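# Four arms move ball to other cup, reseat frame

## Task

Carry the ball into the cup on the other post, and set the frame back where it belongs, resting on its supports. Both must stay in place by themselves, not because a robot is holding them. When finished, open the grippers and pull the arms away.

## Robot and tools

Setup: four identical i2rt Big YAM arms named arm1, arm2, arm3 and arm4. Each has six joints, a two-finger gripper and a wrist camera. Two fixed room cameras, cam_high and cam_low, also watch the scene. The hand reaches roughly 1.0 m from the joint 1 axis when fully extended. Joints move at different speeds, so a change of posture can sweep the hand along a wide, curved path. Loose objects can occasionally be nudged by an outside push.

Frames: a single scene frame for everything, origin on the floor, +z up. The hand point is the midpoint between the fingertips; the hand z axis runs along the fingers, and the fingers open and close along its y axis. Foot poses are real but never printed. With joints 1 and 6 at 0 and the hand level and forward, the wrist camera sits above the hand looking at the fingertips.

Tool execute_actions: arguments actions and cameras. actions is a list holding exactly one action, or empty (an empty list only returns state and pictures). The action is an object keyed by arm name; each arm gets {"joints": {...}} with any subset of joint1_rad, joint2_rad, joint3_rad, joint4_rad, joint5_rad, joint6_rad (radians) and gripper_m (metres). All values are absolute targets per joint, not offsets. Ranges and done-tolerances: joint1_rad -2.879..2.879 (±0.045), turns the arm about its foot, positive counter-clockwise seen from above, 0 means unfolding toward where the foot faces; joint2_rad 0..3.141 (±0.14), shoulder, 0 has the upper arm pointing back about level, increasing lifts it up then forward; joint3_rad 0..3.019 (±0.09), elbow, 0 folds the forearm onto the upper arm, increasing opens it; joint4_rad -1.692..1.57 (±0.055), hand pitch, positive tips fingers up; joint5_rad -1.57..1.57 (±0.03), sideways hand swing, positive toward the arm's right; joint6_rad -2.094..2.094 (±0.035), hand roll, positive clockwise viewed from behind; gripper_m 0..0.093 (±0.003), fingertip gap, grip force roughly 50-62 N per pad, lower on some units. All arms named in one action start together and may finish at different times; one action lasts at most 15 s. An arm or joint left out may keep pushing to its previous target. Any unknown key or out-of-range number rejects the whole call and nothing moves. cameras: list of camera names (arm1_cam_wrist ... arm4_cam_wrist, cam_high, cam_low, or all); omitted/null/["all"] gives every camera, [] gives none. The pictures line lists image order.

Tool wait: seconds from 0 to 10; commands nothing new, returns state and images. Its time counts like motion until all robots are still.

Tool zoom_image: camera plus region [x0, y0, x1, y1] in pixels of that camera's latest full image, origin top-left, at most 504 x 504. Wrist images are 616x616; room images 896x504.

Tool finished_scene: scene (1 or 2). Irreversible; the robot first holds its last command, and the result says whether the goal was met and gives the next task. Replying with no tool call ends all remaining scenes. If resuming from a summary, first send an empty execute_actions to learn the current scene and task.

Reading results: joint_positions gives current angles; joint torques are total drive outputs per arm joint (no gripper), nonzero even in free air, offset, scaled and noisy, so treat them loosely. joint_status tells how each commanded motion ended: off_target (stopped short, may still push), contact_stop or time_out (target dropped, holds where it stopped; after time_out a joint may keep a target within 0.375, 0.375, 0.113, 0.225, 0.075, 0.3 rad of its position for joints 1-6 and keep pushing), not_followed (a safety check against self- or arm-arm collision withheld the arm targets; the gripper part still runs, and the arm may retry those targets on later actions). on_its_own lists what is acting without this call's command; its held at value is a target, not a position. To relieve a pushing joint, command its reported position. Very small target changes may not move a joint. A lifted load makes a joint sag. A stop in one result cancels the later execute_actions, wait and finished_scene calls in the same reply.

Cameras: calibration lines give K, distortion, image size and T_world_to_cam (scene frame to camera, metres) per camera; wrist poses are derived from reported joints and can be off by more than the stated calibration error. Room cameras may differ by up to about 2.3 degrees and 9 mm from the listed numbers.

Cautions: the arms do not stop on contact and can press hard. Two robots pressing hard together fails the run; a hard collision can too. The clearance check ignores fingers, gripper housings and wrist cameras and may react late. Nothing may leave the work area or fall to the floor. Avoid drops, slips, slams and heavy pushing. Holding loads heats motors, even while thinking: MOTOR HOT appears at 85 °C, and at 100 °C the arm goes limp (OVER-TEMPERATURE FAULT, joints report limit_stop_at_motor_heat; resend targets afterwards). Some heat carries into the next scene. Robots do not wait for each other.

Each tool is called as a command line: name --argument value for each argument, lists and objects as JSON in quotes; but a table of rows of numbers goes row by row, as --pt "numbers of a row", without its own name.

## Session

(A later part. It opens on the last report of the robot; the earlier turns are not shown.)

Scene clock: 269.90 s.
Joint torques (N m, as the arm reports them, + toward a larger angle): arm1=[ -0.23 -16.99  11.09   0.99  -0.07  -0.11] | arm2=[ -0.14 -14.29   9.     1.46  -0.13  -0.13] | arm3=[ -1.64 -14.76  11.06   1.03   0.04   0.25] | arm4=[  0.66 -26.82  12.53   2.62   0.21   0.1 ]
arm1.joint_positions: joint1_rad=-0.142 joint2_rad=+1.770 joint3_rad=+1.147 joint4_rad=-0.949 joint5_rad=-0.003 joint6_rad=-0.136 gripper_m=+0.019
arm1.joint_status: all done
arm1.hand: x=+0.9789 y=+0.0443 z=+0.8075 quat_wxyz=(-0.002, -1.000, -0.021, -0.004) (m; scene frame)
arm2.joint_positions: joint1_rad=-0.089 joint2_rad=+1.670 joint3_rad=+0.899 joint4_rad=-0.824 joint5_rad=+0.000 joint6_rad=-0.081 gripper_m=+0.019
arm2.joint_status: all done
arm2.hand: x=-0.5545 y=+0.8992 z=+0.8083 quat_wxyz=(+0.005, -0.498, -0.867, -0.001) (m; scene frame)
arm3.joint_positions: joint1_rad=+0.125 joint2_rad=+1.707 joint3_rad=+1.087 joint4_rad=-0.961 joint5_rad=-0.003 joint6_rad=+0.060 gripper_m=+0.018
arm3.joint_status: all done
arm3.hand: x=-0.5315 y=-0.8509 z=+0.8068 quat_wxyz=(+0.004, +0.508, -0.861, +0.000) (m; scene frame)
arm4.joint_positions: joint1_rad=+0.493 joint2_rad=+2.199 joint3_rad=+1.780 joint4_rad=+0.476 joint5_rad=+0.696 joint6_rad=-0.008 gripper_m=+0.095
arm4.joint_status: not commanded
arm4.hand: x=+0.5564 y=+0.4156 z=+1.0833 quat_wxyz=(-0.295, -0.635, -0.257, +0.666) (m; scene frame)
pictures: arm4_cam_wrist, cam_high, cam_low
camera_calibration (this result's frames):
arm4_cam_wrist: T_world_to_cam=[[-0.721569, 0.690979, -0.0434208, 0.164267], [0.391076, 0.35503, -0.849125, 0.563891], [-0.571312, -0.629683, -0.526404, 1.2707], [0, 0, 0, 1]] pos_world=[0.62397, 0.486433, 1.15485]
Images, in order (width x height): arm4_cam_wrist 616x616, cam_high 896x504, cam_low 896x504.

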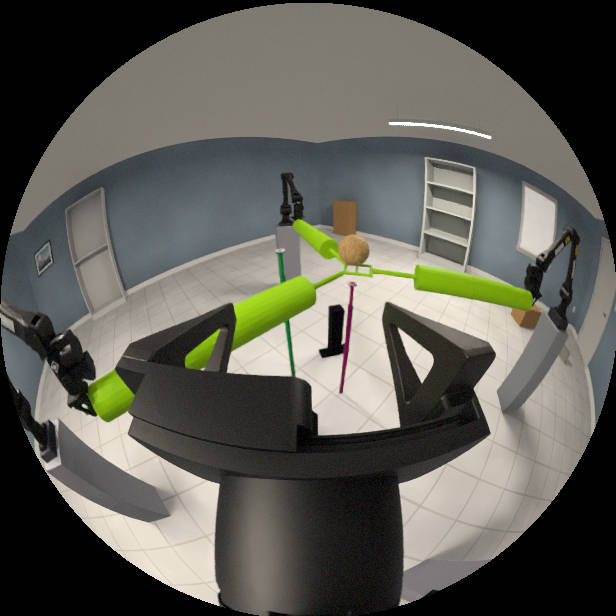

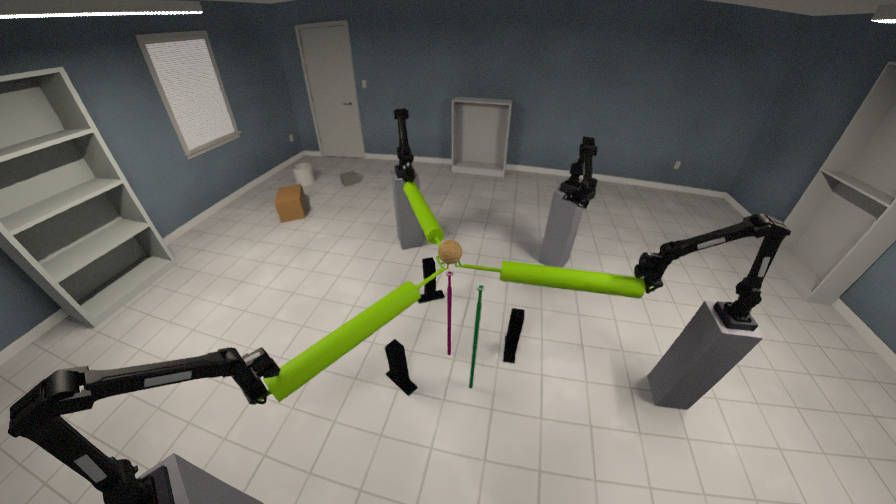

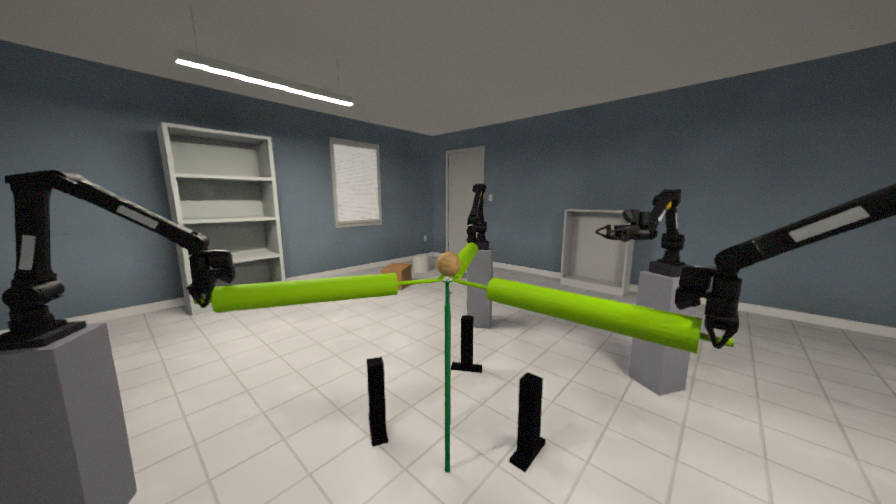

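execute_actions --actions '[{"arm1":{"joints":{"joint1_rad":-0.154,"joint2_rad":1.815,"joint3_rad":1.17,"joint4_rad":-0.85}},"arm2":{"joints":{"joint1_rad":-0.103,"joint2_rad":1.71,"joint3_rad":0.885,"joint4_rad":-0.675}},"arm3":{"joints":{"joint1_rad":0.143,"joint2_rad":1.75,"joint3_rad":1.115,"joint4_rad":-0.85,"joint6_rad":0.08}}}]' --cameras '["cam_low","cam_high","arm4_cam_wrist"]'

zoom_image --camera "cam_high" --region '[410, 225, 490, 305]'

zoom_image --camera "cam_low" --region '[410, 240, 490, 320]'

zoom_image --camera "arm4_cam_wrist" --region '[305, 220, 405, 320]'

Scene clock: 278.17 s.
Joint torques (N m, as the arm reports them, + toward a larger angle): arm1=[ -0.13 -17.7    8.32   1.63  -0.19  -0.02] | arm2=[ -0.43 -11.63   8.25   1.63  -0.12  -0.15] | arm3=[ -1.28 -15.87   8.24   1.91   0.23   0.26] | arm4=[  0.66 -26.85  12.52   2.62   0.21   0.1 ]
arm1.joint_positions: joint1_rad=-0.154 joint2_rad=+1.840 joint3_rad=+1.139 joint4_rad=-0.883 joint5_rad=+0.000 joint6_rad=-0.145 gripper_m=+0.019
arm1.joint_status: all done
arm1.hand: x=+0.9761 y=+0.0505 z=+0.7736 quat_wxyz=(-0.001, -1.000, -0.020, -0.010) (m; scene frame)
arm2.joint_positions: joint1_rad=-0.089 joint2_rad=+1.733 joint3_rad=+0.855 joint4_rad=-0.713 joint5_rad=+0.000 joint6_rad=-0.081 gripper_m=+0.019
arm2.joint_status: all done
arm2.hand: x=-0.5571 y=+0.9042 z=+0.7729 quat_wxyz=(+0.004, -0.498, -0.867, +0.000) (m; scene frame)
arm3.joint_positions: joint1_rad=+0.133 joint2_rad=+1.776 joint3_rad=+1.072 joint4_rad=-0.880 joint5_rad=-0.007 joint6_rad=+0.068 gripper_m=+0.018
arm3.joint_status: all done
arm3.hand: x=-0.5336 y=-0.8446 z=+0.7726 quat_wxyz=(+0.006, +0.508, -0.861, -0.001) (m; scene frame)
arm4.joint_positions: joint1_rad=+0.493 joint2_rad=+2.199 joint3_rad=+1.780 joint4_rad=+0.476 joint5_rad=+0.696 joint6_rad=-0.008 gripper_m=+0.095
arm4.joint_status: not commanded
arm4.hand: x=+0.5564 y=+0.4156 z=+1.0833 quat_wxyz=(-0.295, -0.635, -0.257, +0.666) (m; scene frame)
pictures: arm4_cam_wrist, cam_high, cam_low
camera_calibration (this result's frames):
arm4_cam_wrist: T_world_to_cam=[[-0.721569, 0.690979, -0.0434208, 0.164267], [0.391076, 0.35503, -0.849125, 0.563891], [-0.571312, -0.629683, -0.526404, 1.2707], [0, 0, 0, 1]] pos_world=[0.62397, 0.486433, 1.15485]
Images, in order (width x height): arm4_cam_wrist 616x616, cam_high 896x504, cam_low 896x504.

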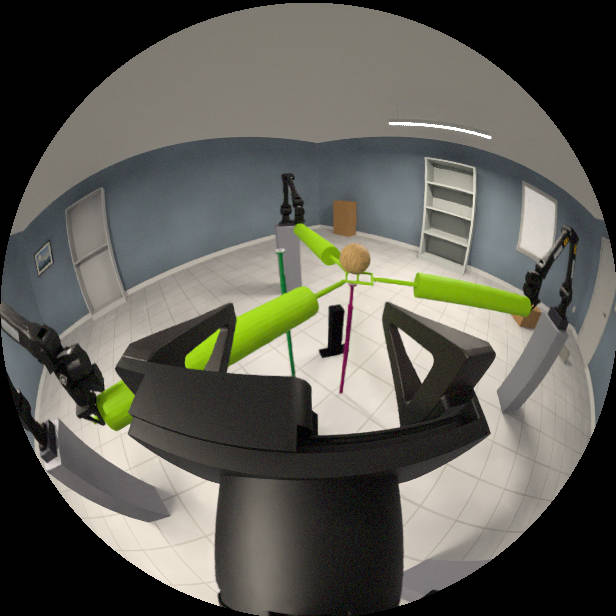

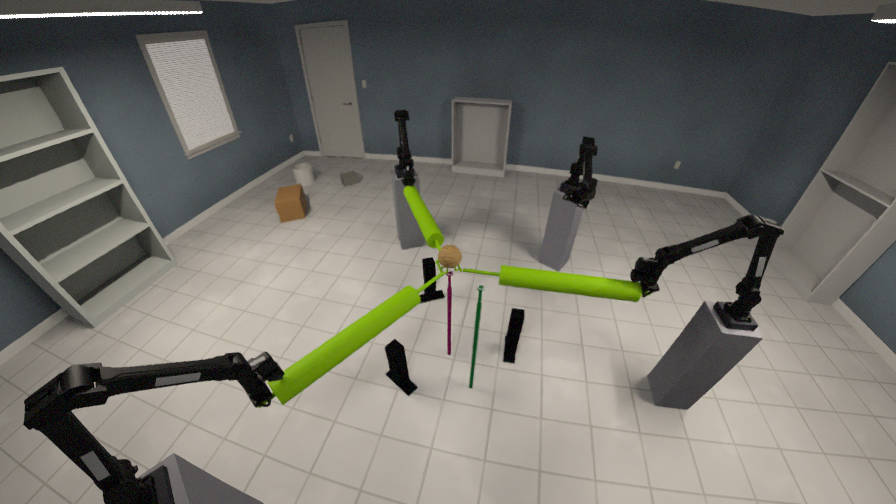

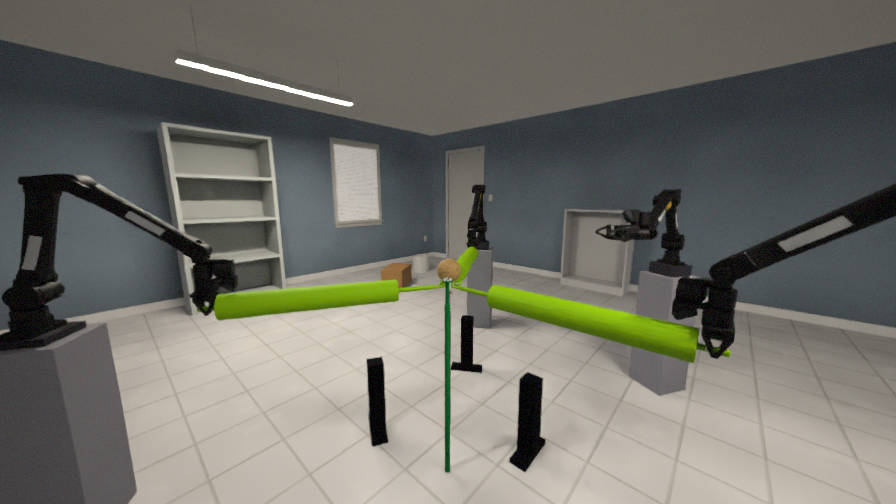

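Region (410, 225, 490, 305) of cam_high's 896x504 image, scaled by 6.300, with more detail than that image has.

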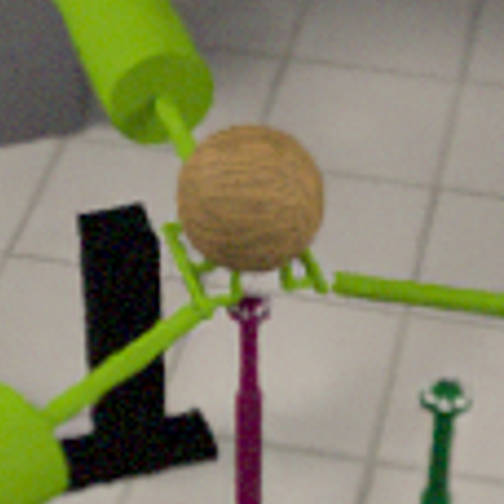

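Region (410, 240, 490, 320) of cam_low's 896x504 image, scaled by 6.300, with more detail than that image has.

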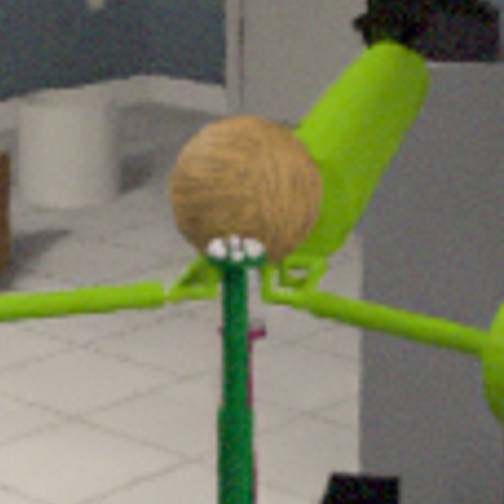

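Region (305, 220, 405, 320) of arm4_cam_wrist's 616x616 image, scaled by 5.040, with more detail than that image has.

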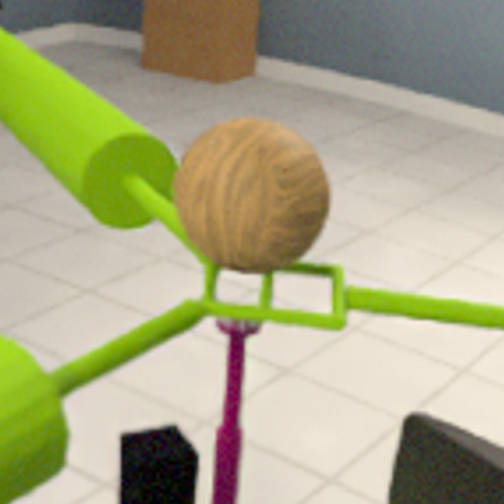

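Within ~2 mm; bias arm3 slightly shorter and descend.

execute_actions --actions '[{"arm1":{"joints":{"joint1_rad":-0.148,"joint2_rad":1.875,"joint3_rad":1.15,"joint4_rad":-0.765}},"arm2":{"joints":{"joint1_rad":-0.108,"joint2_rad":1.79,"joint3_rad":0.87,"joint4_rad":-0.575}},"arm3":{"joints":{"joint2_rad":1.808,"joint3_rad":1.085,"joint4_rad":-0.765}}}]' --cameras '[]'

execute_actions --actions '[{"arm1":{"joints":{"joint2_rad":1.925,"joint3_rad":1.14,"joint4_rad":-0.705}},"arm2":{"joints":{"joint2_rad":1.855,"joint3_rad":0.865,"joint4_rad":-0.505}},"arm3":{"joints":{"joint2_rad":1.86,"joint3_rad":1.075,"joint4_rad":-0.70}}}]' --cameras '[]'

execute_actions --actions '[{"arm1":{"joints":{"joint2_rad":1.99,"joint3_rad":1.13,"joint4_rad":-0.65}},"arm2":{"joints":{"joint2_rad":1.935,"joint3_rad":0.865,"joint4_rad":-0.44}},"arm3":{"joints":{"joint2_rad":1.925,"joint3_rad":1.06,"joint4_rad":-0.64}}}]' --cameras '["cam_high","arm4_cam_wrist"]'

zoom_image --camera "cam_high" --region '[410, 225, 490, 305]'

zoom_image --camera "arm4_cam_wrist" --region '[305, 230, 405, 330]'

Scene clock: 286.00 s.
Joint torques (N m, as the arm reports them, + toward a larger angle): arm1=[  0.36 -18.23   7.83   1.72  -0.19  -0.02] | arm2=[ -0.33 -11.9    7.4    1.7   -0.13  -0.1 ] | arm3=[ -1.26 -16.36   7.63   1.91   0.2    0.25] | arm4=[  0.62 -26.82  12.54   2.61   0.21   0.1 ]
arm1.joint_positions: joint1_rad=-0.153 joint2_rad=+1.901 joint3_rad=+1.120 joint4_rad=-0.799 joint5_rad=+0.000 joint6_rad=-0.146 gripper_m=+0.019
arm1.joint_status: all done
arm1.hand: x=+0.9753 y=+0.0504 z=+0.7403 quat_wxyz=(-0.001, -1.000, -0.021, -0.008) (m; scene frame)
arm2.joint_positions: joint1_rad=-0.095 joint2_rad=+1.816 joint3_rad=+0.841 joint4_rad=-0.614 joint5_rad=+0.000 joint6_rad=-0.087 gripper_m=+0.019
arm2.joint_status: all done
arm2.hand: x=-0.5588 y=+0.9024 z=+0.7390 quat_wxyz=(+0.003, -0.498, -0.867, +0.001) (m; scene frame)
arm3.joint_positions: joint1_rad=+0.133 joint2_rad=+1.834 joint3_rad=+1.045 joint4_rad=-0.795 joint5_rad=-0.007 joint6_rad=+0.068 gripper_m=+0.018
arm3.joint_status: all done
arm3.hand: x=-0.5342 y=-0.8457 z=+0.7400 quat_wxyz=(+0.006, +0.508, -0.861, -0.002) (m; scene frame)
arm4.joint_positions: joint1_rad=+0.493 joint2_rad=+2.199 joint3_rad=+1.780 joint4_rad=+0.476 joint5_rad=+0.696 joint6_rad=-0.008 gripper_m=+0.095
arm4.joint_status: not commanded
arm4.hand: x=+0.5564 y=+0.4156 z=+1.0833 quat_wxyz=(-0.295, -0.635, -0.257, +0.666) (m; scene frame)
pictures: none
No camera images: the call's "cameras" was empty. Leave "cameras" out to get every camera's image.

Scene clock: 286.70 s.
Joint torques (N m, as the arm reports them, + toward a larger angle): arm1=[  0.34 -17.39   7.52   2.09  -0.19  -0.02] | arm2=[ -0.32 -12.     6.98   1.88  -0.13  -0.1 ] | arm3=[ -1.27 -15.85   7.4    2.34   0.2    0.25] | arm4=[  0.68 -26.8   12.53   2.61   0.21   0.1 ]
arm1.joint_positions: joint1_rad=-0.153 joint2_rad=+1.939 joint3_rad=+1.111 joint4_rad=-0.750 joint5_rad=+0.000 joint6_rad=-0.146 gripper_m=+0.019
arm1.joint_status: all done
arm1.hand: x=+0.9752 y=+0.0505 z=+0.7204 quat_wxyz=(-0.001, -1.000, -0.021, -0.007) (m; scene frame)
arm2.joint_positions: joint1_rad=-0.095 joint2_rad=+1.871 joint3_rad=+0.835 joint4_rad=-0.550 joint5_rad=+0.000 joint6_rad=-0.087 gripper_m=+0.019
arm2.joint_status: all done
arm2.hand: x=-0.5588 y=+0.9021 z=+0.7171 quat_wxyz=(+0.002, -0.498, -0.867, +0.001) (m; scene frame)
arm3.joint_positions: joint1_rad=+0.133 joint2_rad=+1.877 joint3_rad=+1.034 joint4_rad=-0.740 joint5_rad=-0.007 joint6_rad=+0.068 gripper_m=+0.018
arm3.joint_status: all done
arm3.hand: x=-0.5342 y=-0.8457 z=+0.7184 quat_wxyz=(+0.005, +0.508, -0.861, -0.002) (m; scene frame)
arm4.joint_positions: joint1_rad=+0.493 joint2_rad=+2.199 joint3_rad=+1.780 joint4_rad=+0.476 joint5_rad=+0.696 joint6_rad=-0.008 gripper_m=+0.095
arm4.joint_status: not commanded
arm4.hand: x=+0.5564 y=+0.4156 z=+1.0833 quat_wxyz=(-0.295, -0.635, -0.257, +0.666) (m; scene frame)
pictures: none
No camera images: the call's "cameras" was empty. Leave "cameras" out to get every camera's image.

Scene clock: 287.47 s.
Joint torques (N m, as the arm reports them, + toward a larger angle): arm1=[  0.31 -17.74   6.94   1.45  -0.18  -0.01] | arm2=[ -0.23 -11.8    6.48   1.34  -0.12  -0.09] | arm3=[ -1.48 -16.11   6.65   1.76   0.2    0.26] | arm4=[  0.67 -26.84  12.53   2.61   0.21   0.1 ]
arm1.joint_positions: joint1_rad=-0.153 joint2_rad=+2.005 joint3_rad=+1.104 joint4_rad=-0.678 joint5_rad=+0.000 joint6_rad=-0.146 gripper_m=+0.019
arm1.joint_status: all done
arm1.hand: x=+0.9758 y=+0.0502 z=+0.6885 quat_wxyz=(-0.001, -1.000, -0.021, -0.008) (m; scene frame)
arm2.joint_positions: joint1_rad=-0.095 joint2_rad=+1.949 joint3_rad=+0.834 joint4_rad=-0.471 joint5_rad=+0.000 joint6_rad=-0.087 gripper_m=+0.019
arm2.joint_status: all done
arm2.hand: x=-0.5589 y=+0.9020 z=+0.6879 quat_wxyz=(+0.002, -0.498, -0.867, +0.001) (m; scene frame)
arm3.joint_positions: joint1_rad=+0.133 joint2_rad=+1.941 joint3_rad=+1.024 joint4_rad=-0.667 joint5_rad=-0.007 joint6_rad=+0.068 gripper_m=+0.018
arm3.joint_status: all done
arm3.hand: x=-0.5344 y=-0.8461 z=+0.6881 quat_wxyz=(+0.006, +0.508, -0.861, -0.001) (m; scene frame)
arm4.joint_positions: joint1_rad=+0.493 joint2_rad=+2.199 joint3_rad=+1.780 joint4_rad=+0.476 joint5_rad=+0.696 joint6_rad=-0.008 gripper_m=+0.095
arm4.joint_status: not commanded
arm4.hand: x=+0.5564 y=+0.4156 z=+1.0833 quat_wxyz=(-0.295, -0.635, -0.257, +0.666) (m; scene frame)
pictures: arm4_cam_wrist, cam_high
camera_calibration (this result's frames):
arm4_cam_wrist: T_world_to_cam=[[-0.721569, 0.690979, -0.0434208, 0.164267], [0.391076, 0.35503, -0.849125, 0.563891], [-0.571312, -0.629683, -0.526404, 1.2707], [0, 0, 0, 1]] pos_world=[0.62397, 0.486433, 1.15485]
Images, in order (width x height): arm4_cam_wrist 616x616, cam_high 896x504.

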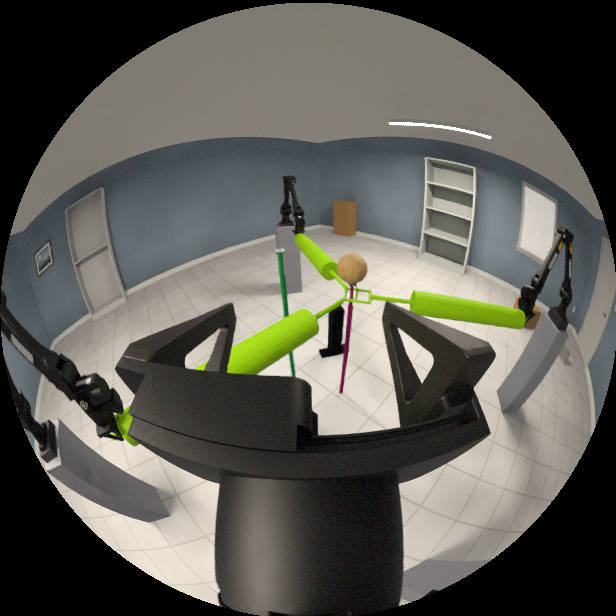

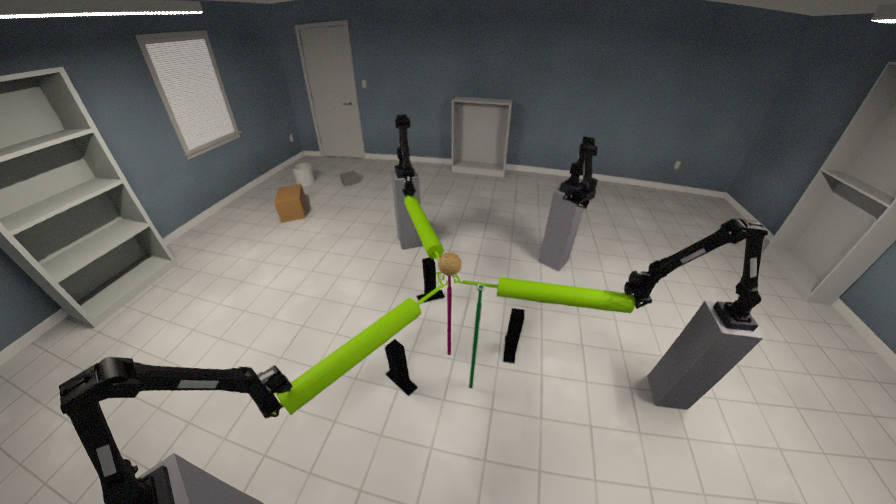

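Region (410, 225, 490, 305) of cam_high's 896x504 image, scaled by 6.300, with more detail than that image has.

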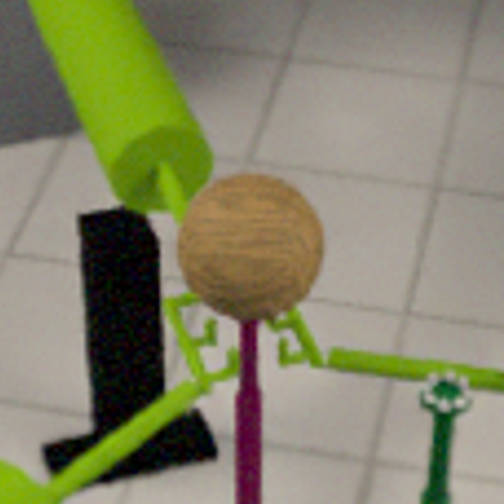

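Region (305, 230, 405, 330) of arm4_cam_wrist's 616x616 image, scaled by 5.040, with more detail than that image has.

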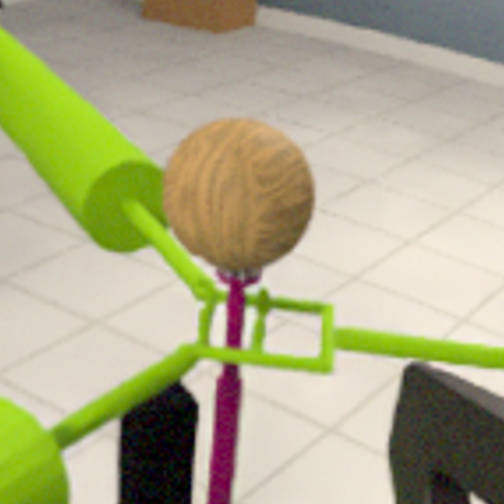

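execute_actions --actions '[{"arm1":{"joints":{"joint1_rad":-0.245,"joint2_rad":2.075,"joint3_rad":1.26,"joint4_rad":-0.69,"joint6_rad":-0.24}},"arm2":{"joints":{"joint2_rad":1.885,"joint3_rad":0.70,"joint4_rad":-0.31}},"arm3":{"joints":{"joint1_rad":0.235,"joint2_rad":2.02,"joint3_rad":1.20,"joint4_rad":-0.68,"joint6_rad":0.17}},"arm4":{"joints":{"joint2_rad":1.8}}}]' --cameras '[]'

execute_actions --actions '[{"arm1":{"joints":{"joint1_rad":-0.345,"joint2_rad":2.17,"joint3_rad":1.345,"joint4_rad":-0.68,"joint6_rad":-0.34}},"arm2":{"joints":{"joint1_rad":-0.048,"joint2_rad":1.955,"joint3_rad":0.545,"joint4_rad":-0.12,"joint6_rad":-0.05}},"arm3":{"joints":{"joint1_rad":0.29,"joint2_rad":2.155,"joint3_rad":1.37,"joint4_rad":-0.72,"joint6_rad":0.23}},"arm4":{"joints":{"joint2_rad":1.4}}}]' --cameras '[]'

execute_actions --actions '[{"arm1":{"joints":{"joint2_rad":2.34,"joint3_rad":1.375,"joint4_rad":-0.545}},"arm2":{"joints":{"joint2_rad":2.27,"joint3_rad":0.62,"joint4_rad":0.11}},"arm3":{"joints":{"joint2_rad":2.325,"joint3_rad":1.39,"joint4_rad":-0.575}}}]' --cameras '[]'

execute_actions --actions '[{"arm1":{"joints":{"joint2_rad":2.525,"joint3_rad":1.45,"joint4_rad":-0.44}},"arm2":{"joints":{"joint2_rad":2.545,"joint3_rad":0.735,"joint4_rad":0.255}},"arm3":{"joints":{"joint2_rad":2.505,"joint3_rad":1.46,"joint4_rad":-0.465}}}]' --cameras '[]'

execute_actions --actions '[{"arm1":{"joints":{"joint2_rad":2.615,"joint3_rad":1.495,"joint4_rad":-0.395}},"arm2":{"joints":{"joint2_rad":2.665,"joint3_rad":0.80,"joint4_rad":0.31}},"arm3":{"joints":{"joint2_rad":2.595,"joint3_rad":1.50,"joint4_rad":-0.43}}}]' --cameras '["cam_high","cam_low"]'

Scene clock: 303.60 s.
Joint torques (N m, as the arm reports them, + toward a larger angle): arm1=[  0.1  -19.18   8.65   0.55  -0.03  -0.05] | arm2=[ -0.45 -13.46   4.7    1.43  -0.14  -0.1 ] | arm3=[ -1.99 -17.28   8.05   0.91   0.09   0.18] | arm4=[  0.7  -22.97  12.12   1.67  -0.01   0.08]
arm1.joint_positions: joint1_rad=-0.247 joint2_rad=+2.089 joint3_rad=+1.212 joint4_rad=-0.692 joint5_rad=-0.004 joint6_rad=-0.242 gripper_m=+0.019
arm1.joint_status: all done
arm1.hand: x=+0.9475 y=+0.1013 z=+0.6746 quat_wxyz=(-0.002, -1.000, -0.022, -0.002) (m; scene frame)
arm2.joint_positions: joint1_rad=-0.096 joint2_rad=+1.939 joint3_rad=+0.676 joint4_rad=-0.342 joint5_rad=+0.000 joint6_rad=-0.087 gripper_m=+0.019
arm2.joint_status: all done
arm2.hand: x=-0.5849 y=+0.9560 z=+0.6683 quat_wxyz=(+0.010, -0.498, -0.867, -0.004) (m; scene frame)
arm3.joint_positions: joint1_rad=+0.233 joint2_rad=+2.033 joint3_rad=+1.145 joint4_rad=-0.689 joint5_rad=-0.004 joint6_rad=+0.167 gripper_m=+0.018
arm3.joint_status: all done
arm3.hand: x=-0.5630 y=-0.7921 z=+0.6751 quat_wxyz=(+0.003, +0.508, -0.861, -0.001) (m; scene frame)
arm4.joint_positions: joint1_rad=+0.493 joint2_rad=+1.816 joint3_rad=+1.790 joint4_rad=+0.496 joint5_rad=+0.696 joint6_rad=-0.008 gripper_m=+0.095
arm4.joint_status: all done
arm4.hand: x=+0.5668 y=+0.5288 z=+1.3937 quat_wxyz=(-0.416, -0.551, -0.121, +0.713) (m; scene frame)
pictures: none
No camera images: the call's "cameras" was empty. Leave "cameras" out to get every camera's image.

Scene clock: 305.53 s.
Joint torques (N m, as the arm reports them, + toward a larger angle): arm1=[  0.27 -20.21   8.     0.73  -0.14  -0.01] | arm2=[ 1.02 -9.26  2.82  1.76 -0.1   0.03] | arm3=[ -1.47 -19.41   8.2    0.78   0.16   0.28] | arm4=[  0.76 -12.62  10.11   1.06  -0.19   0.06]
arm1.joint_positions: joint1_rad=-0.349 joint2_rad=+2.182 joint3_rad=+1.306 joint4_rad=-0.687 joint5_rad=-0.002 joint6_rad=-0.346 gripper_m=+0.019
arm1.joint_status: all done
arm1.hand: x=+0.9338 y=+0.1605 z=+0.6504 quat_wxyz=(+0.000, -1.000, -0.023, +0.001) (m; scene frame)
arm2.joint_positions: joint1_rad=-0.059 joint2_rad=+1.961 joint3_rad=+0.524 joint4_rad=-0.163 joint5_rad=+0.000 joint6_rad=-0.054 gripper_m=+0.019
arm2.joint_status: all done
arm2.hand: x=-0.5999 y=+1.0113 z=+0.6483 quat_wxyz=(+0.008, -0.496, -0.868, -0.002) (m; scene frame)
arm3.joint_positions: joint1_rad=+0.282 joint2_rad=+2.169 joint3_rad=+1.316 joint4_rad=-0.726 joint5_rad=-0.005 joint6_rad=+0.215 gripper_m=+0.018
arm3.joint_status: all done
arm3.hand: x=-0.5718 y=-0.7368 z=+0.6504 quat_wxyz=(+0.004, +0.509, -0.861, -0.001) (m; scene frame)
arm4.joint_positions: joint1_rad=+0.493 joint2_rad=+1.406 joint3_rad=+1.797 joint4_rad=+0.499 joint5_rad=+0.696 joint6_rad=-0.008 gripper_m=+0.095
arm4.joint_status: all done
arm4.hand: x=+0.5857 y=+0.7672 z=+1.6457 quat_wxyz=(-0.521, -0.442, +0.023, +0.730) (m; scene frame)
pictures: none
No camera images: the call's "cameras" was empty. Leave "cameras" out to get every camera's image.

Scene clock: 306.50 s.
Joint torques (N m, as the arm reports them, + toward a larger angle): arm1=[ -0.34 -22.1    6.65   0.57  -0.13  -0.12] | arm2=[  1.54 -10.75  -0.33   1.66  -0.11   0.02] | arm3=[ -1.68 -20.96   6.97   0.56   0.09   0.26] | arm4=[  0.75 -12.85  10.15   1.08  -0.19   0.06]
arm1.joint_positions: joint1_rad=-0.339 joint2_rad=+2.365 joint3_rad=+1.342 joint4_rad=-0.548 joint5_rad=-0.002 joint6_rad=-0.335 gripper_m=+0.019
arm1.joint_status: all done
arm1.hand: x=+0.9357 y=+0.1544 z=+0.5636 quat_wxyz=(-0.001, -1.000, -0.022, -0.003) (m; scene frame)
arm2.joint_positions: joint1_rad=-0.059 joint2_rad=+2.281 joint3_rad=+0.611 joint4_rad=+0.071 joint5_rad=+0.000 joint6_rad=-0.053 gripper_m=+0.019
arm2.joint_status: all done
arm2.hand: x=-0.5982 y=+1.0071 z=+0.5653 quat_wxyz=(+0.007, -0.497, -0.868, -0.002) (m; scene frame)
arm3.joint_positions: joint1_rad=+0.282 joint2_rad=+2.350 joint3_rad=+1.341 joint4_rad=-0.576 joint5_rad=-0.004 joint6_rad=+0.217 gripper_m=+0.018
arm3.joint_status: all done
arm3.hand: x=-0.5729 y=-0.7407 z=+0.5617 quat_wxyz=(+0.006, +0.508, -0.861, +0.002) (m; scene frame)
arm4.joint_positions: joint1_rad=+0.493 joint2_rad=+1.406 joint3_rad=+1.797 joint4_rad=+0.499 joint5_rad=+0.696 joint6_rad=-0.008 gripper_m=+0.095
arm4.joint_status: not commanded
arm4.hand: x=+0.5857 y=+0.7672 z=+1.6457 quat_wxyz=(-0.521, -0.442, +0.023, +0.730) (m; scene frame)
pictures: none
No camera images: the call's "cameras" was empty. Leave "cameras" out to get every camera's image.

Scene clock: 307.43 s.
Joint torques (N m, as the arm reports them, + toward a larger angle): arm1=[ -0.52 -22.31   5.55   0.59  -0.12  -0.11] | arm2=[  1.33 -11.39  -2.36   1.55  -0.11   0.02] | arm3=[ -1.66 -21.44   5.87   0.7    0.06   0.27] | arm4=[  0.72 -12.65  10.16   1.08  -0.19   0.06]
arm1.joint_positions: joint1_rad=-0.339 joint2_rad=+2.548 joint3_rad=+1.423 joint4_rad=-0.445 joint5_rad=-0.002 joint6_rad=-0.336 gripper_m=+0.019
arm1.joint_status: all done
arm1.hand: x=+0.9358 y=+0.1547 z=+0.4838 quat_wxyz=(-0.001, -1.000, -0.022, -0.002) (m; scene frame)
arm2.joint_positions: joint1_rad=-0.059 joint2_rad=+2.552 joint3_rad=+0.734 joint4_rad=+0.222 joint5_rad=+0.000 joint6_rad=-0.053 gripper_m=+0.019
arm2.joint_status: all done
arm2.hand: x=-0.5985 y=+1.0068 z=+0.4862 quat_wxyz=(+0.006, -0.497, -0.868, -0.001) (m; scene frame)
arm3.joint_positions: joint1_rad=+0.283 joint2_rad=+2.530 joint3_rad=+1.417 joint4_rad=-0.470 joint5_rad=-0.003 joint6_rad=+0.217 gripper_m=+0.018
arm3.joint_status: all done
arm3.hand: x=-0.5730 y=-0.7399 z=+0.4822 quat_wxyz=(+0.004, +0.508, -0.861, +0.001) (m; scene frame)
arm4.joint_positions: joint1_rad=+0.493 joint2_rad=+1.406 joint3_rad=+1.797 joint4_rad=+0.499 joint5_rad=+0.696 joint6_rad=-0.008 gripper_m=+0.095
arm4.joint_status: not commanded
arm4.hand: x=+0.5857 y=+0.7672 z=+1.6457 quat_wxyz=(-0.521, -0.442, +0.023, +0.730) (m; scene frame)
pictures: none
No camera images: the call's "cameras" was empty. Leave "cameras" out to get every camera's image.

Scene clock: 308.23 s.
Joint torques (N m, as the arm reports them, + toward a larger angle): arm1=[ -0.39 -21.36   5.39   0.95  -0.16  -0.08] | arm2=[  1.26 -10.99  -2.95   1.35  -0.1    0.02] | arm3=[ -1.5  -20.38   5.45   0.91   0.09   0.26] | arm4=[  0.75 -12.74  10.15   1.08  -0.19   0.06]
arm1.joint_positions: joint1_rad=-0.342 joint2_rad=+2.623 joint3_rad=+1.467 joint4_rad=-0.408 joint5_rad=-0.001 joint6_rad=-0.338 gripper_m=+0.019
arm1.joint_status: all done
arm1.hand: x=+0.9354 y=+0.1568 z=+0.4518 quat_wxyz=(+0.000, -1.000, -0.022, +0.000) (m; scene frame)
arm2.joint_positions: joint1_rad=-0.059 joint2_rad=+2.672 joint3_rad=+0.802 joint4_rad=+0.280 joint5_rad=+0.000 joint6_rad=-0.053 gripper_m=+0.019
arm2.joint_status: all done
arm2.hand: x=-0.5993 y=+1.0080 z=+0.4482 quat_wxyz=(+0.004, -0.497, -0.868, +0.000) (m; scene frame)
arm3.joint_positions: joint1_rad=+0.283 joint2_rad=+2.603 joint3_rad=+1.461 joint4_rad=-0.439 joint5_rad=-0.004 joint6_rad=+0.217 gripper_m=+0.018
arm3.joint_status: all done
arm3.hand: x=-0.5727 y=-0.7384 z=+0.4517 quat_wxyz=(+0.004, +0.508, -0.861, +0.000) (m; scene frame)
arm4.joint_positions: joint1_rad=+0.493 joint2_rad=+1.406 joint3_rad=+1.797 joint4_rad=+0.499 joint5_rad=+0.696 joint6_rad=-0.008 gripper_m=+0.095
arm4.joint_status: not commanded
arm4.hand: x=+0.5857 y=+0.7672 z=+1.6457 quat_wxyz=(-0.521, -0.442, +0.023, +0.730) (m; scene frame)
pictures: cam_high, cam_low
Images, in order (width x height): cam_high 896x504, cam_low 896x504.

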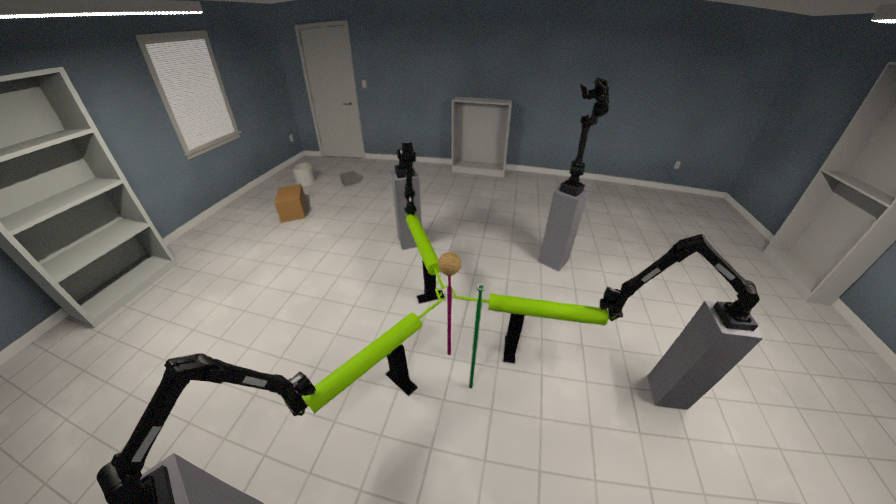

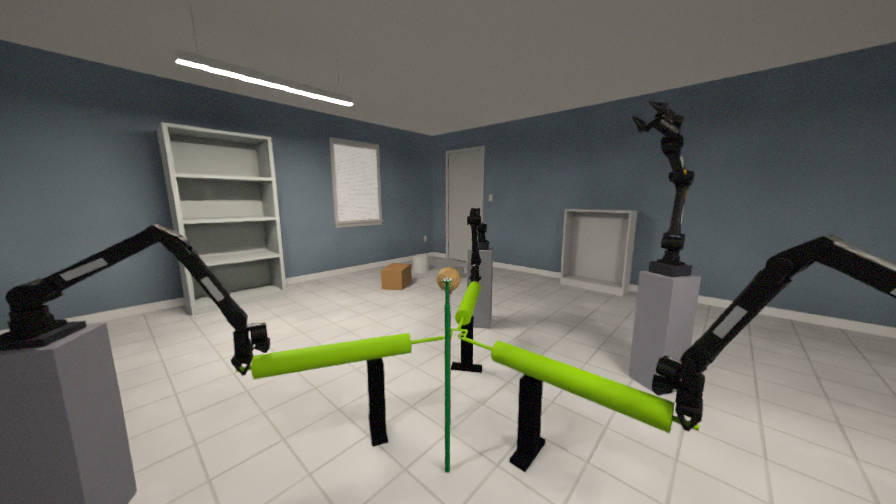

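execute_actions --actions '[{"arm1":{"joints":{"joint2_rad":2.69,"joint3_rad":1.52,"joint4_rad":-0.375}},"arm2":{"joints":{"joint2_rad":2.745,"joint3_rad":0.835,"joint4_rad":0.335}},"arm3":{"joints":{"joint2_rad":2.67,"joint3_rad":1.53,"joint4_rad":-0.41}}}]' --cameras '[]'

execute_actions --actions '[{"arm1":{"joints":{"gripper_m":0.07}},"arm2":{"joints":{"gripper_m":0.07}},"arm3":{"joints":{"gripper_m":0.07}}}]' --cameras '[]'

execute_actions --actions '[{"arm1":{"joints":{"joint2_rad":2.3,"joint3_rad":1.3,"joint4_rad":-0.6}},"arm2":{"joints":{"joint2_rad":2.45,"joint3_rad":0.65,"joint4_rad":0.2}},"arm3":{"joints":{"joint2_rad":2.3,"joint3_rad":1.3,"joint4_rad":-0.62}}}]' --cameras '[]'

execute_actions --actions '[{"arm1":{"joints":{"joint2_rad":1.9,"joint3_rad":1.0}},"arm2":{"joints":{"joint2_rad":1.9,"joint3_rad":0.52,"joint4_rad":-0.15}},"arm3":{"joints":{"joint2_rad":1.9,"joint3_rad":1.0}}}]' --cameras '["cam_high","cam_low"]'

Scene clock: 316.80 s.
Joint torques (N m, as the arm reports them, + toward a larger angle): arm1=[ -0.19 -19.7    4.64   0.95  -0.18  -0.09] | arm2=[  1.09 -10.06  -3.24   1.16  -0.07   0.05] | arm3=[ -1.65 -18.84   5.07   1.06   0.09   0.27] | arm4=[  0.72 -12.76  10.14   1.07  -0.19   0.06]
arm1.joint_positions: joint1_rad=-0.343 joint2_rad=+2.676 joint3_rad=+1.501 joint4_rad=-0.388 joint5_rad=-0.001 joint6_rad=-0.339 gripper_m=+0.019
arm1.joint_status: all done
arm1.hand: x=+0.9359 y=+0.1569 z=+0.4295 quat_wxyz=(+0.001, -1.000, -0.022, +0.001) (m; scene frame)
arm2.joint_positions: joint1_rad=-0.059 joint2_rad=+2.732 joint3_rad=+0.838 joint4_rad=+0.312 joint5_rad=-0.001 joint6_rad=-0.053 gripper_m=+0.018
arm2.joint_status: all done
arm2.hand: x=-0.5996 y=+1.0087 z=+0.4287 quat_wxyz=(+0.000, -0.497, -0.868, +0.002) (m; scene frame)
arm3.joint_positions: joint1_rad=+0.283 joint2_rad=+2.657 joint3_rad=+1.496 joint4_rad=-0.422 joint5_rad=-0.004 joint6_rad=+0.217 gripper_m=+0.018
arm3.joint_status: all done
arm3.hand: x=-0.5729 y=-0.7388 z=+0.4289 quat_wxyz=(+0.005, +0.508, -0.861, +0.001) (m; scene frame)
arm4.joint_positions: joint1_rad=+0.493 joint2_rad=+1.406 joint3_rad=+1.797 joint4_rad=+0.499 joint5_rad=+0.696 joint6_rad=-0.008 gripper_m=+0.095
arm4.joint_status: not commanded
arm4.hand: x=+0.5857 y=+0.7672 z=+1.6457 quat_wxyz=(-0.521, -0.442, +0.023, +0.730) (m; scene frame)
pictures: none
No camera images: the call's "cameras" was empty. Leave "cameras" out to get every camera's image.

Scene clock: 317.47 s.
Joint torques (N m, as the arm reports them, + toward a larger angle): arm1=[ -0.18 -19.6    4.65   0.95  -0.19  -0.09] | arm2=[ 1.17 -9.68 -3.21  1.08 -0.07  0.02] | arm3=[ -1.65 -18.89   4.55   0.95   0.03   0.26] | arm4=[  0.73 -12.76  10.15   1.07  -0.19   0.06]
arm1.joint_positions: joint1_rad=-0.343 joint2_rad=+2.676 joint3_rad=+1.501 joint4_rad=-0.388 joint5_rad=-0.001 joint6_rad=-0.339 gripper_m=+0.070
arm1.joint_status: all done
arm1.hand: x=+0.9359 y=+0.1569 z=+0.4295 quat_wxyz=(+0.001, -1.000, -0.022, +0.001) (m; scene frame)
arm2.joint_positions: joint1_rad=-0.059 joint2_rad=+2.732 joint3_rad=+0.838 joint4_rad=+0.315 joint5_rad=-0.001 joint6_rad=-0.053 gripper_m=+0.070
arm2.joint_status: all done
arm2.hand: x=-0.5993 y=+1.0080 z=+0.4287 quat_wxyz=(-0.001, -0.497, -0.868, +0.003) (m; scene frame)
arm3.joint_positions: joint1_rad=+0.283 joint2_rad=+2.657 joint3_rad=+1.505 joint4_rad=-0.419 joint5_rad=-0.002 joint6_rad=+0.217 gripper_m=+0.070
arm3.joint_status: all done
arm3.hand: x=-0.5708 y=-0.7327 z=+0.4304 quat_wxyz=(+0.000, +0.508, -0.861, -0.003) (m; scene frame)
arm4.joint_positions: joint1_rad=+0.493 joint2_rad=+1.406 joint3_rad=+1.797 joint4_rad=+0.499 joint5_rad=+0.696 joint6_rad=-0.008 gripper_m=+0.095
arm4.joint_status: not commanded
arm4.hand: x=+0.5857 y=+0.7672 z=+1.6457 quat_wxyz=(-0.521, -0.442, +0.023, +0.730) (m; scene frame)
pictures: none
No camera images: the call's "cameras" was empty. Leave "cameras" out to get every camera's image.

Scene clock: 318.73 s.
Joint torques (N m, as the arm reports them, + toward a larger angle): arm1=[ -0.18 -17.16   4.78   0.03  -0.18  -0.09] | arm2=[  1.05 -10.27  -2.46   0.05  -0.06   0.03] | arm3=[ -1.66 -17.     4.4    0.26   0.03   0.25] | arm4=[  0.74 -12.73  10.14   1.08  -0.19   0.06]
arm1.joint_positions: joint1_rad=-0.343 joint2_rad=+2.271 joint3_rad=+1.297 joint4_rad=-0.588 joint5_rad=-0.001 joint6_rad=-0.339 gripper_m=+0.070
arm1.joint_status: all done
arm1.hand: x=+0.9396 y=+0.1555 z=+0.6024 quat_wxyz=(+0.001, -1.000, -0.022, +0.001) (m; scene frame)
arm2.joint_positions: joint1_rad=-0.059 joint2_rad=+2.453 joint3_rad=+0.653 joint4_rad=+0.213 joint5_rad=-0.001 joint6_rad=-0.053 gripper_m=+0.070
arm2.joint_status: all done
arm2.hand: x=-0.6022 y=+1.0146 z=+0.5185 quat_wxyz=(+0.002, -0.497, -0.868, +0.001) (m; scene frame)
arm3.joint_positions: joint1_rad=+0.283 joint2_rad=+2.281 joint3_rad=+1.294 joint4_rad=-0.616 joint5_rad=-0.002 joint6_rad=+0.217 gripper_m=+0.070
arm3.joint_status: all done
arm3.hand: x=-0.5768 y=-0.7538 z=+0.5872 quat_wxyz=(+0.012, +0.508, -0.861, +0.008) (m; scene frame)
arm4.joint_positions: joint1_rad=+0.493 joint2_rad=+1.406 joint3_rad=+1.797 joint4_rad=+0.499 joint5_rad=+0.696 joint6_rad=-0.008 gripper_m=+0.095
arm4.joint_status: not commanded
arm4.hand: x=+0.5857 y=+0.7672 z=+1.6457 quat_wxyz=(-0.521, -0.442, +0.023, +0.730) (m; scene frame)
pictures: none
No camera images: the call's "cameras" was empty. Leave "cameras" out to get every camera's image.

Scene clock: 319.97 s.
Joint torques (N m, as the arm reports them, + toward a larger angle): arm1=[ -0.21 -13.49   5.2    0.41  -0.18  -0.08] | arm2=[ 1.25 -8.78  1.52 -0.01 -0.07  0.02] | arm3=[ -1.68 -13.56   4.84   0.64   0.03   0.27] | arm4=[  0.76 -12.77  10.15   1.07  -0.19   0.06]
arm1.joint_positions: joint1_rad=-0.343 joint2_rad=+1.879 joint3_rad=+1.001 joint4_rad=-0.593 joint5_rad=-0.001 joint6_rad=-0.339 gripper_m=+0.070
arm1.joint_status: all done
arm1.hand: x=+1.0007 y=+0.1367 z=+0.7208 quat_wxyz=(+0.015, -0.999, -0.022, +0.044) (m; scene frame)
arm2.joint_positions: joint1_rad=-0.059 joint2_rad=+1.906 joint3_rad=+0.522 joint4_rad=-0.132 joint5_rad=-0.001 joint6_rad=-0.053 gripper_m=+0.070
arm2.joint_status: all done
arm2.hand: x=-0.5895 y=+0.9916 z=+0.6630 quat_wxyz=(-0.028, -0.497, -0.867, +0.020) (m; scene frame)
arm3.joint_positions: joint1_rad=+0.283 joint2_rad=+1.888 joint3_rad=+0.999 joint4_rad=-0.620 joint5_rad=-0.002 joint6_rad=+0.217 gripper_m=+0.070
arm3.joint_status: all done
arm3.hand: x=-0.5945 y=-0.8140 z=+0.7053 quat_wxyz=(-0.023, +0.508, -0.861, -0.024) (m; scene frame)
arm4.joint_positions: joint1_rad=+0.493 joint2_rad=+1.406 joint3_rad=+1.797 joint4_rad=+0.499 joint5_rad=+0.696 joint6_rad=-0.008 gripper_m=+0.095
arm4.joint_status: not commanded
arm4.hand: x=+0.5857 y=+0.7672 z=+1.6457 quat_wxyz=(-0.521, -0.442, +0.023, +0.730) (m; scene frame)
pictures: cam_high, cam_low
Images, in order (width x height): cam_high 896x504, cam_low 896x504.

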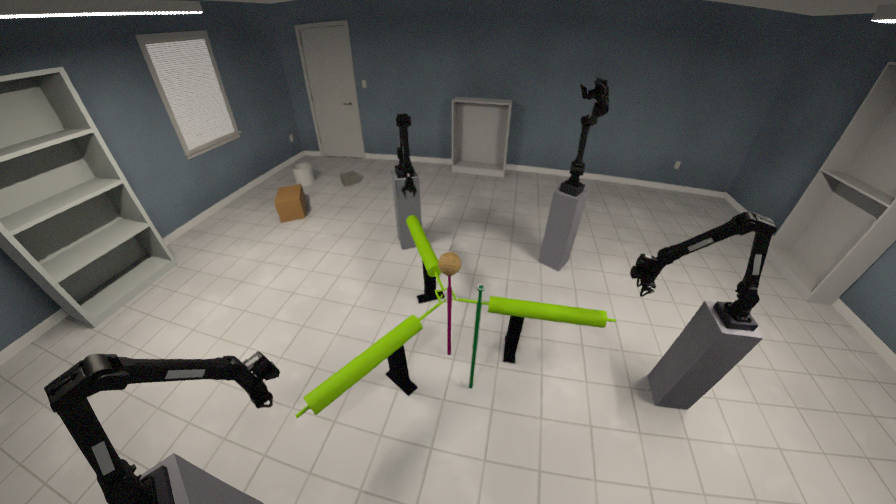

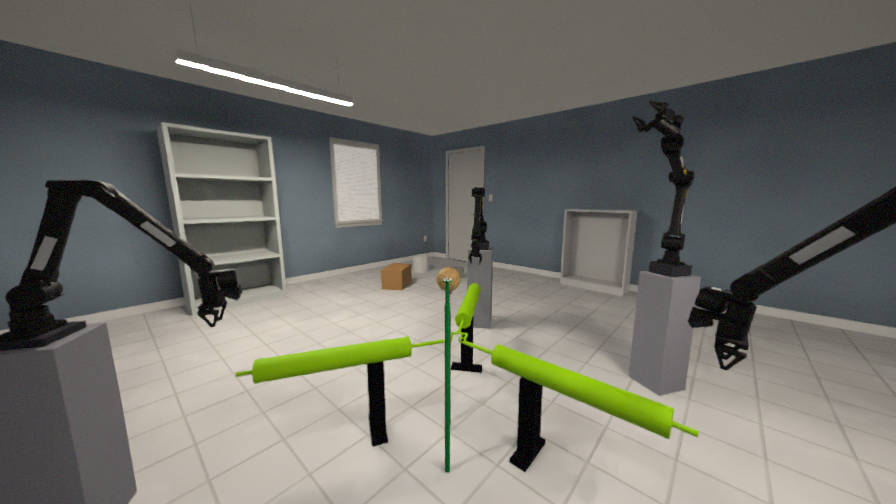

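finished_scene --scene 1

The scene is finished: the task was done.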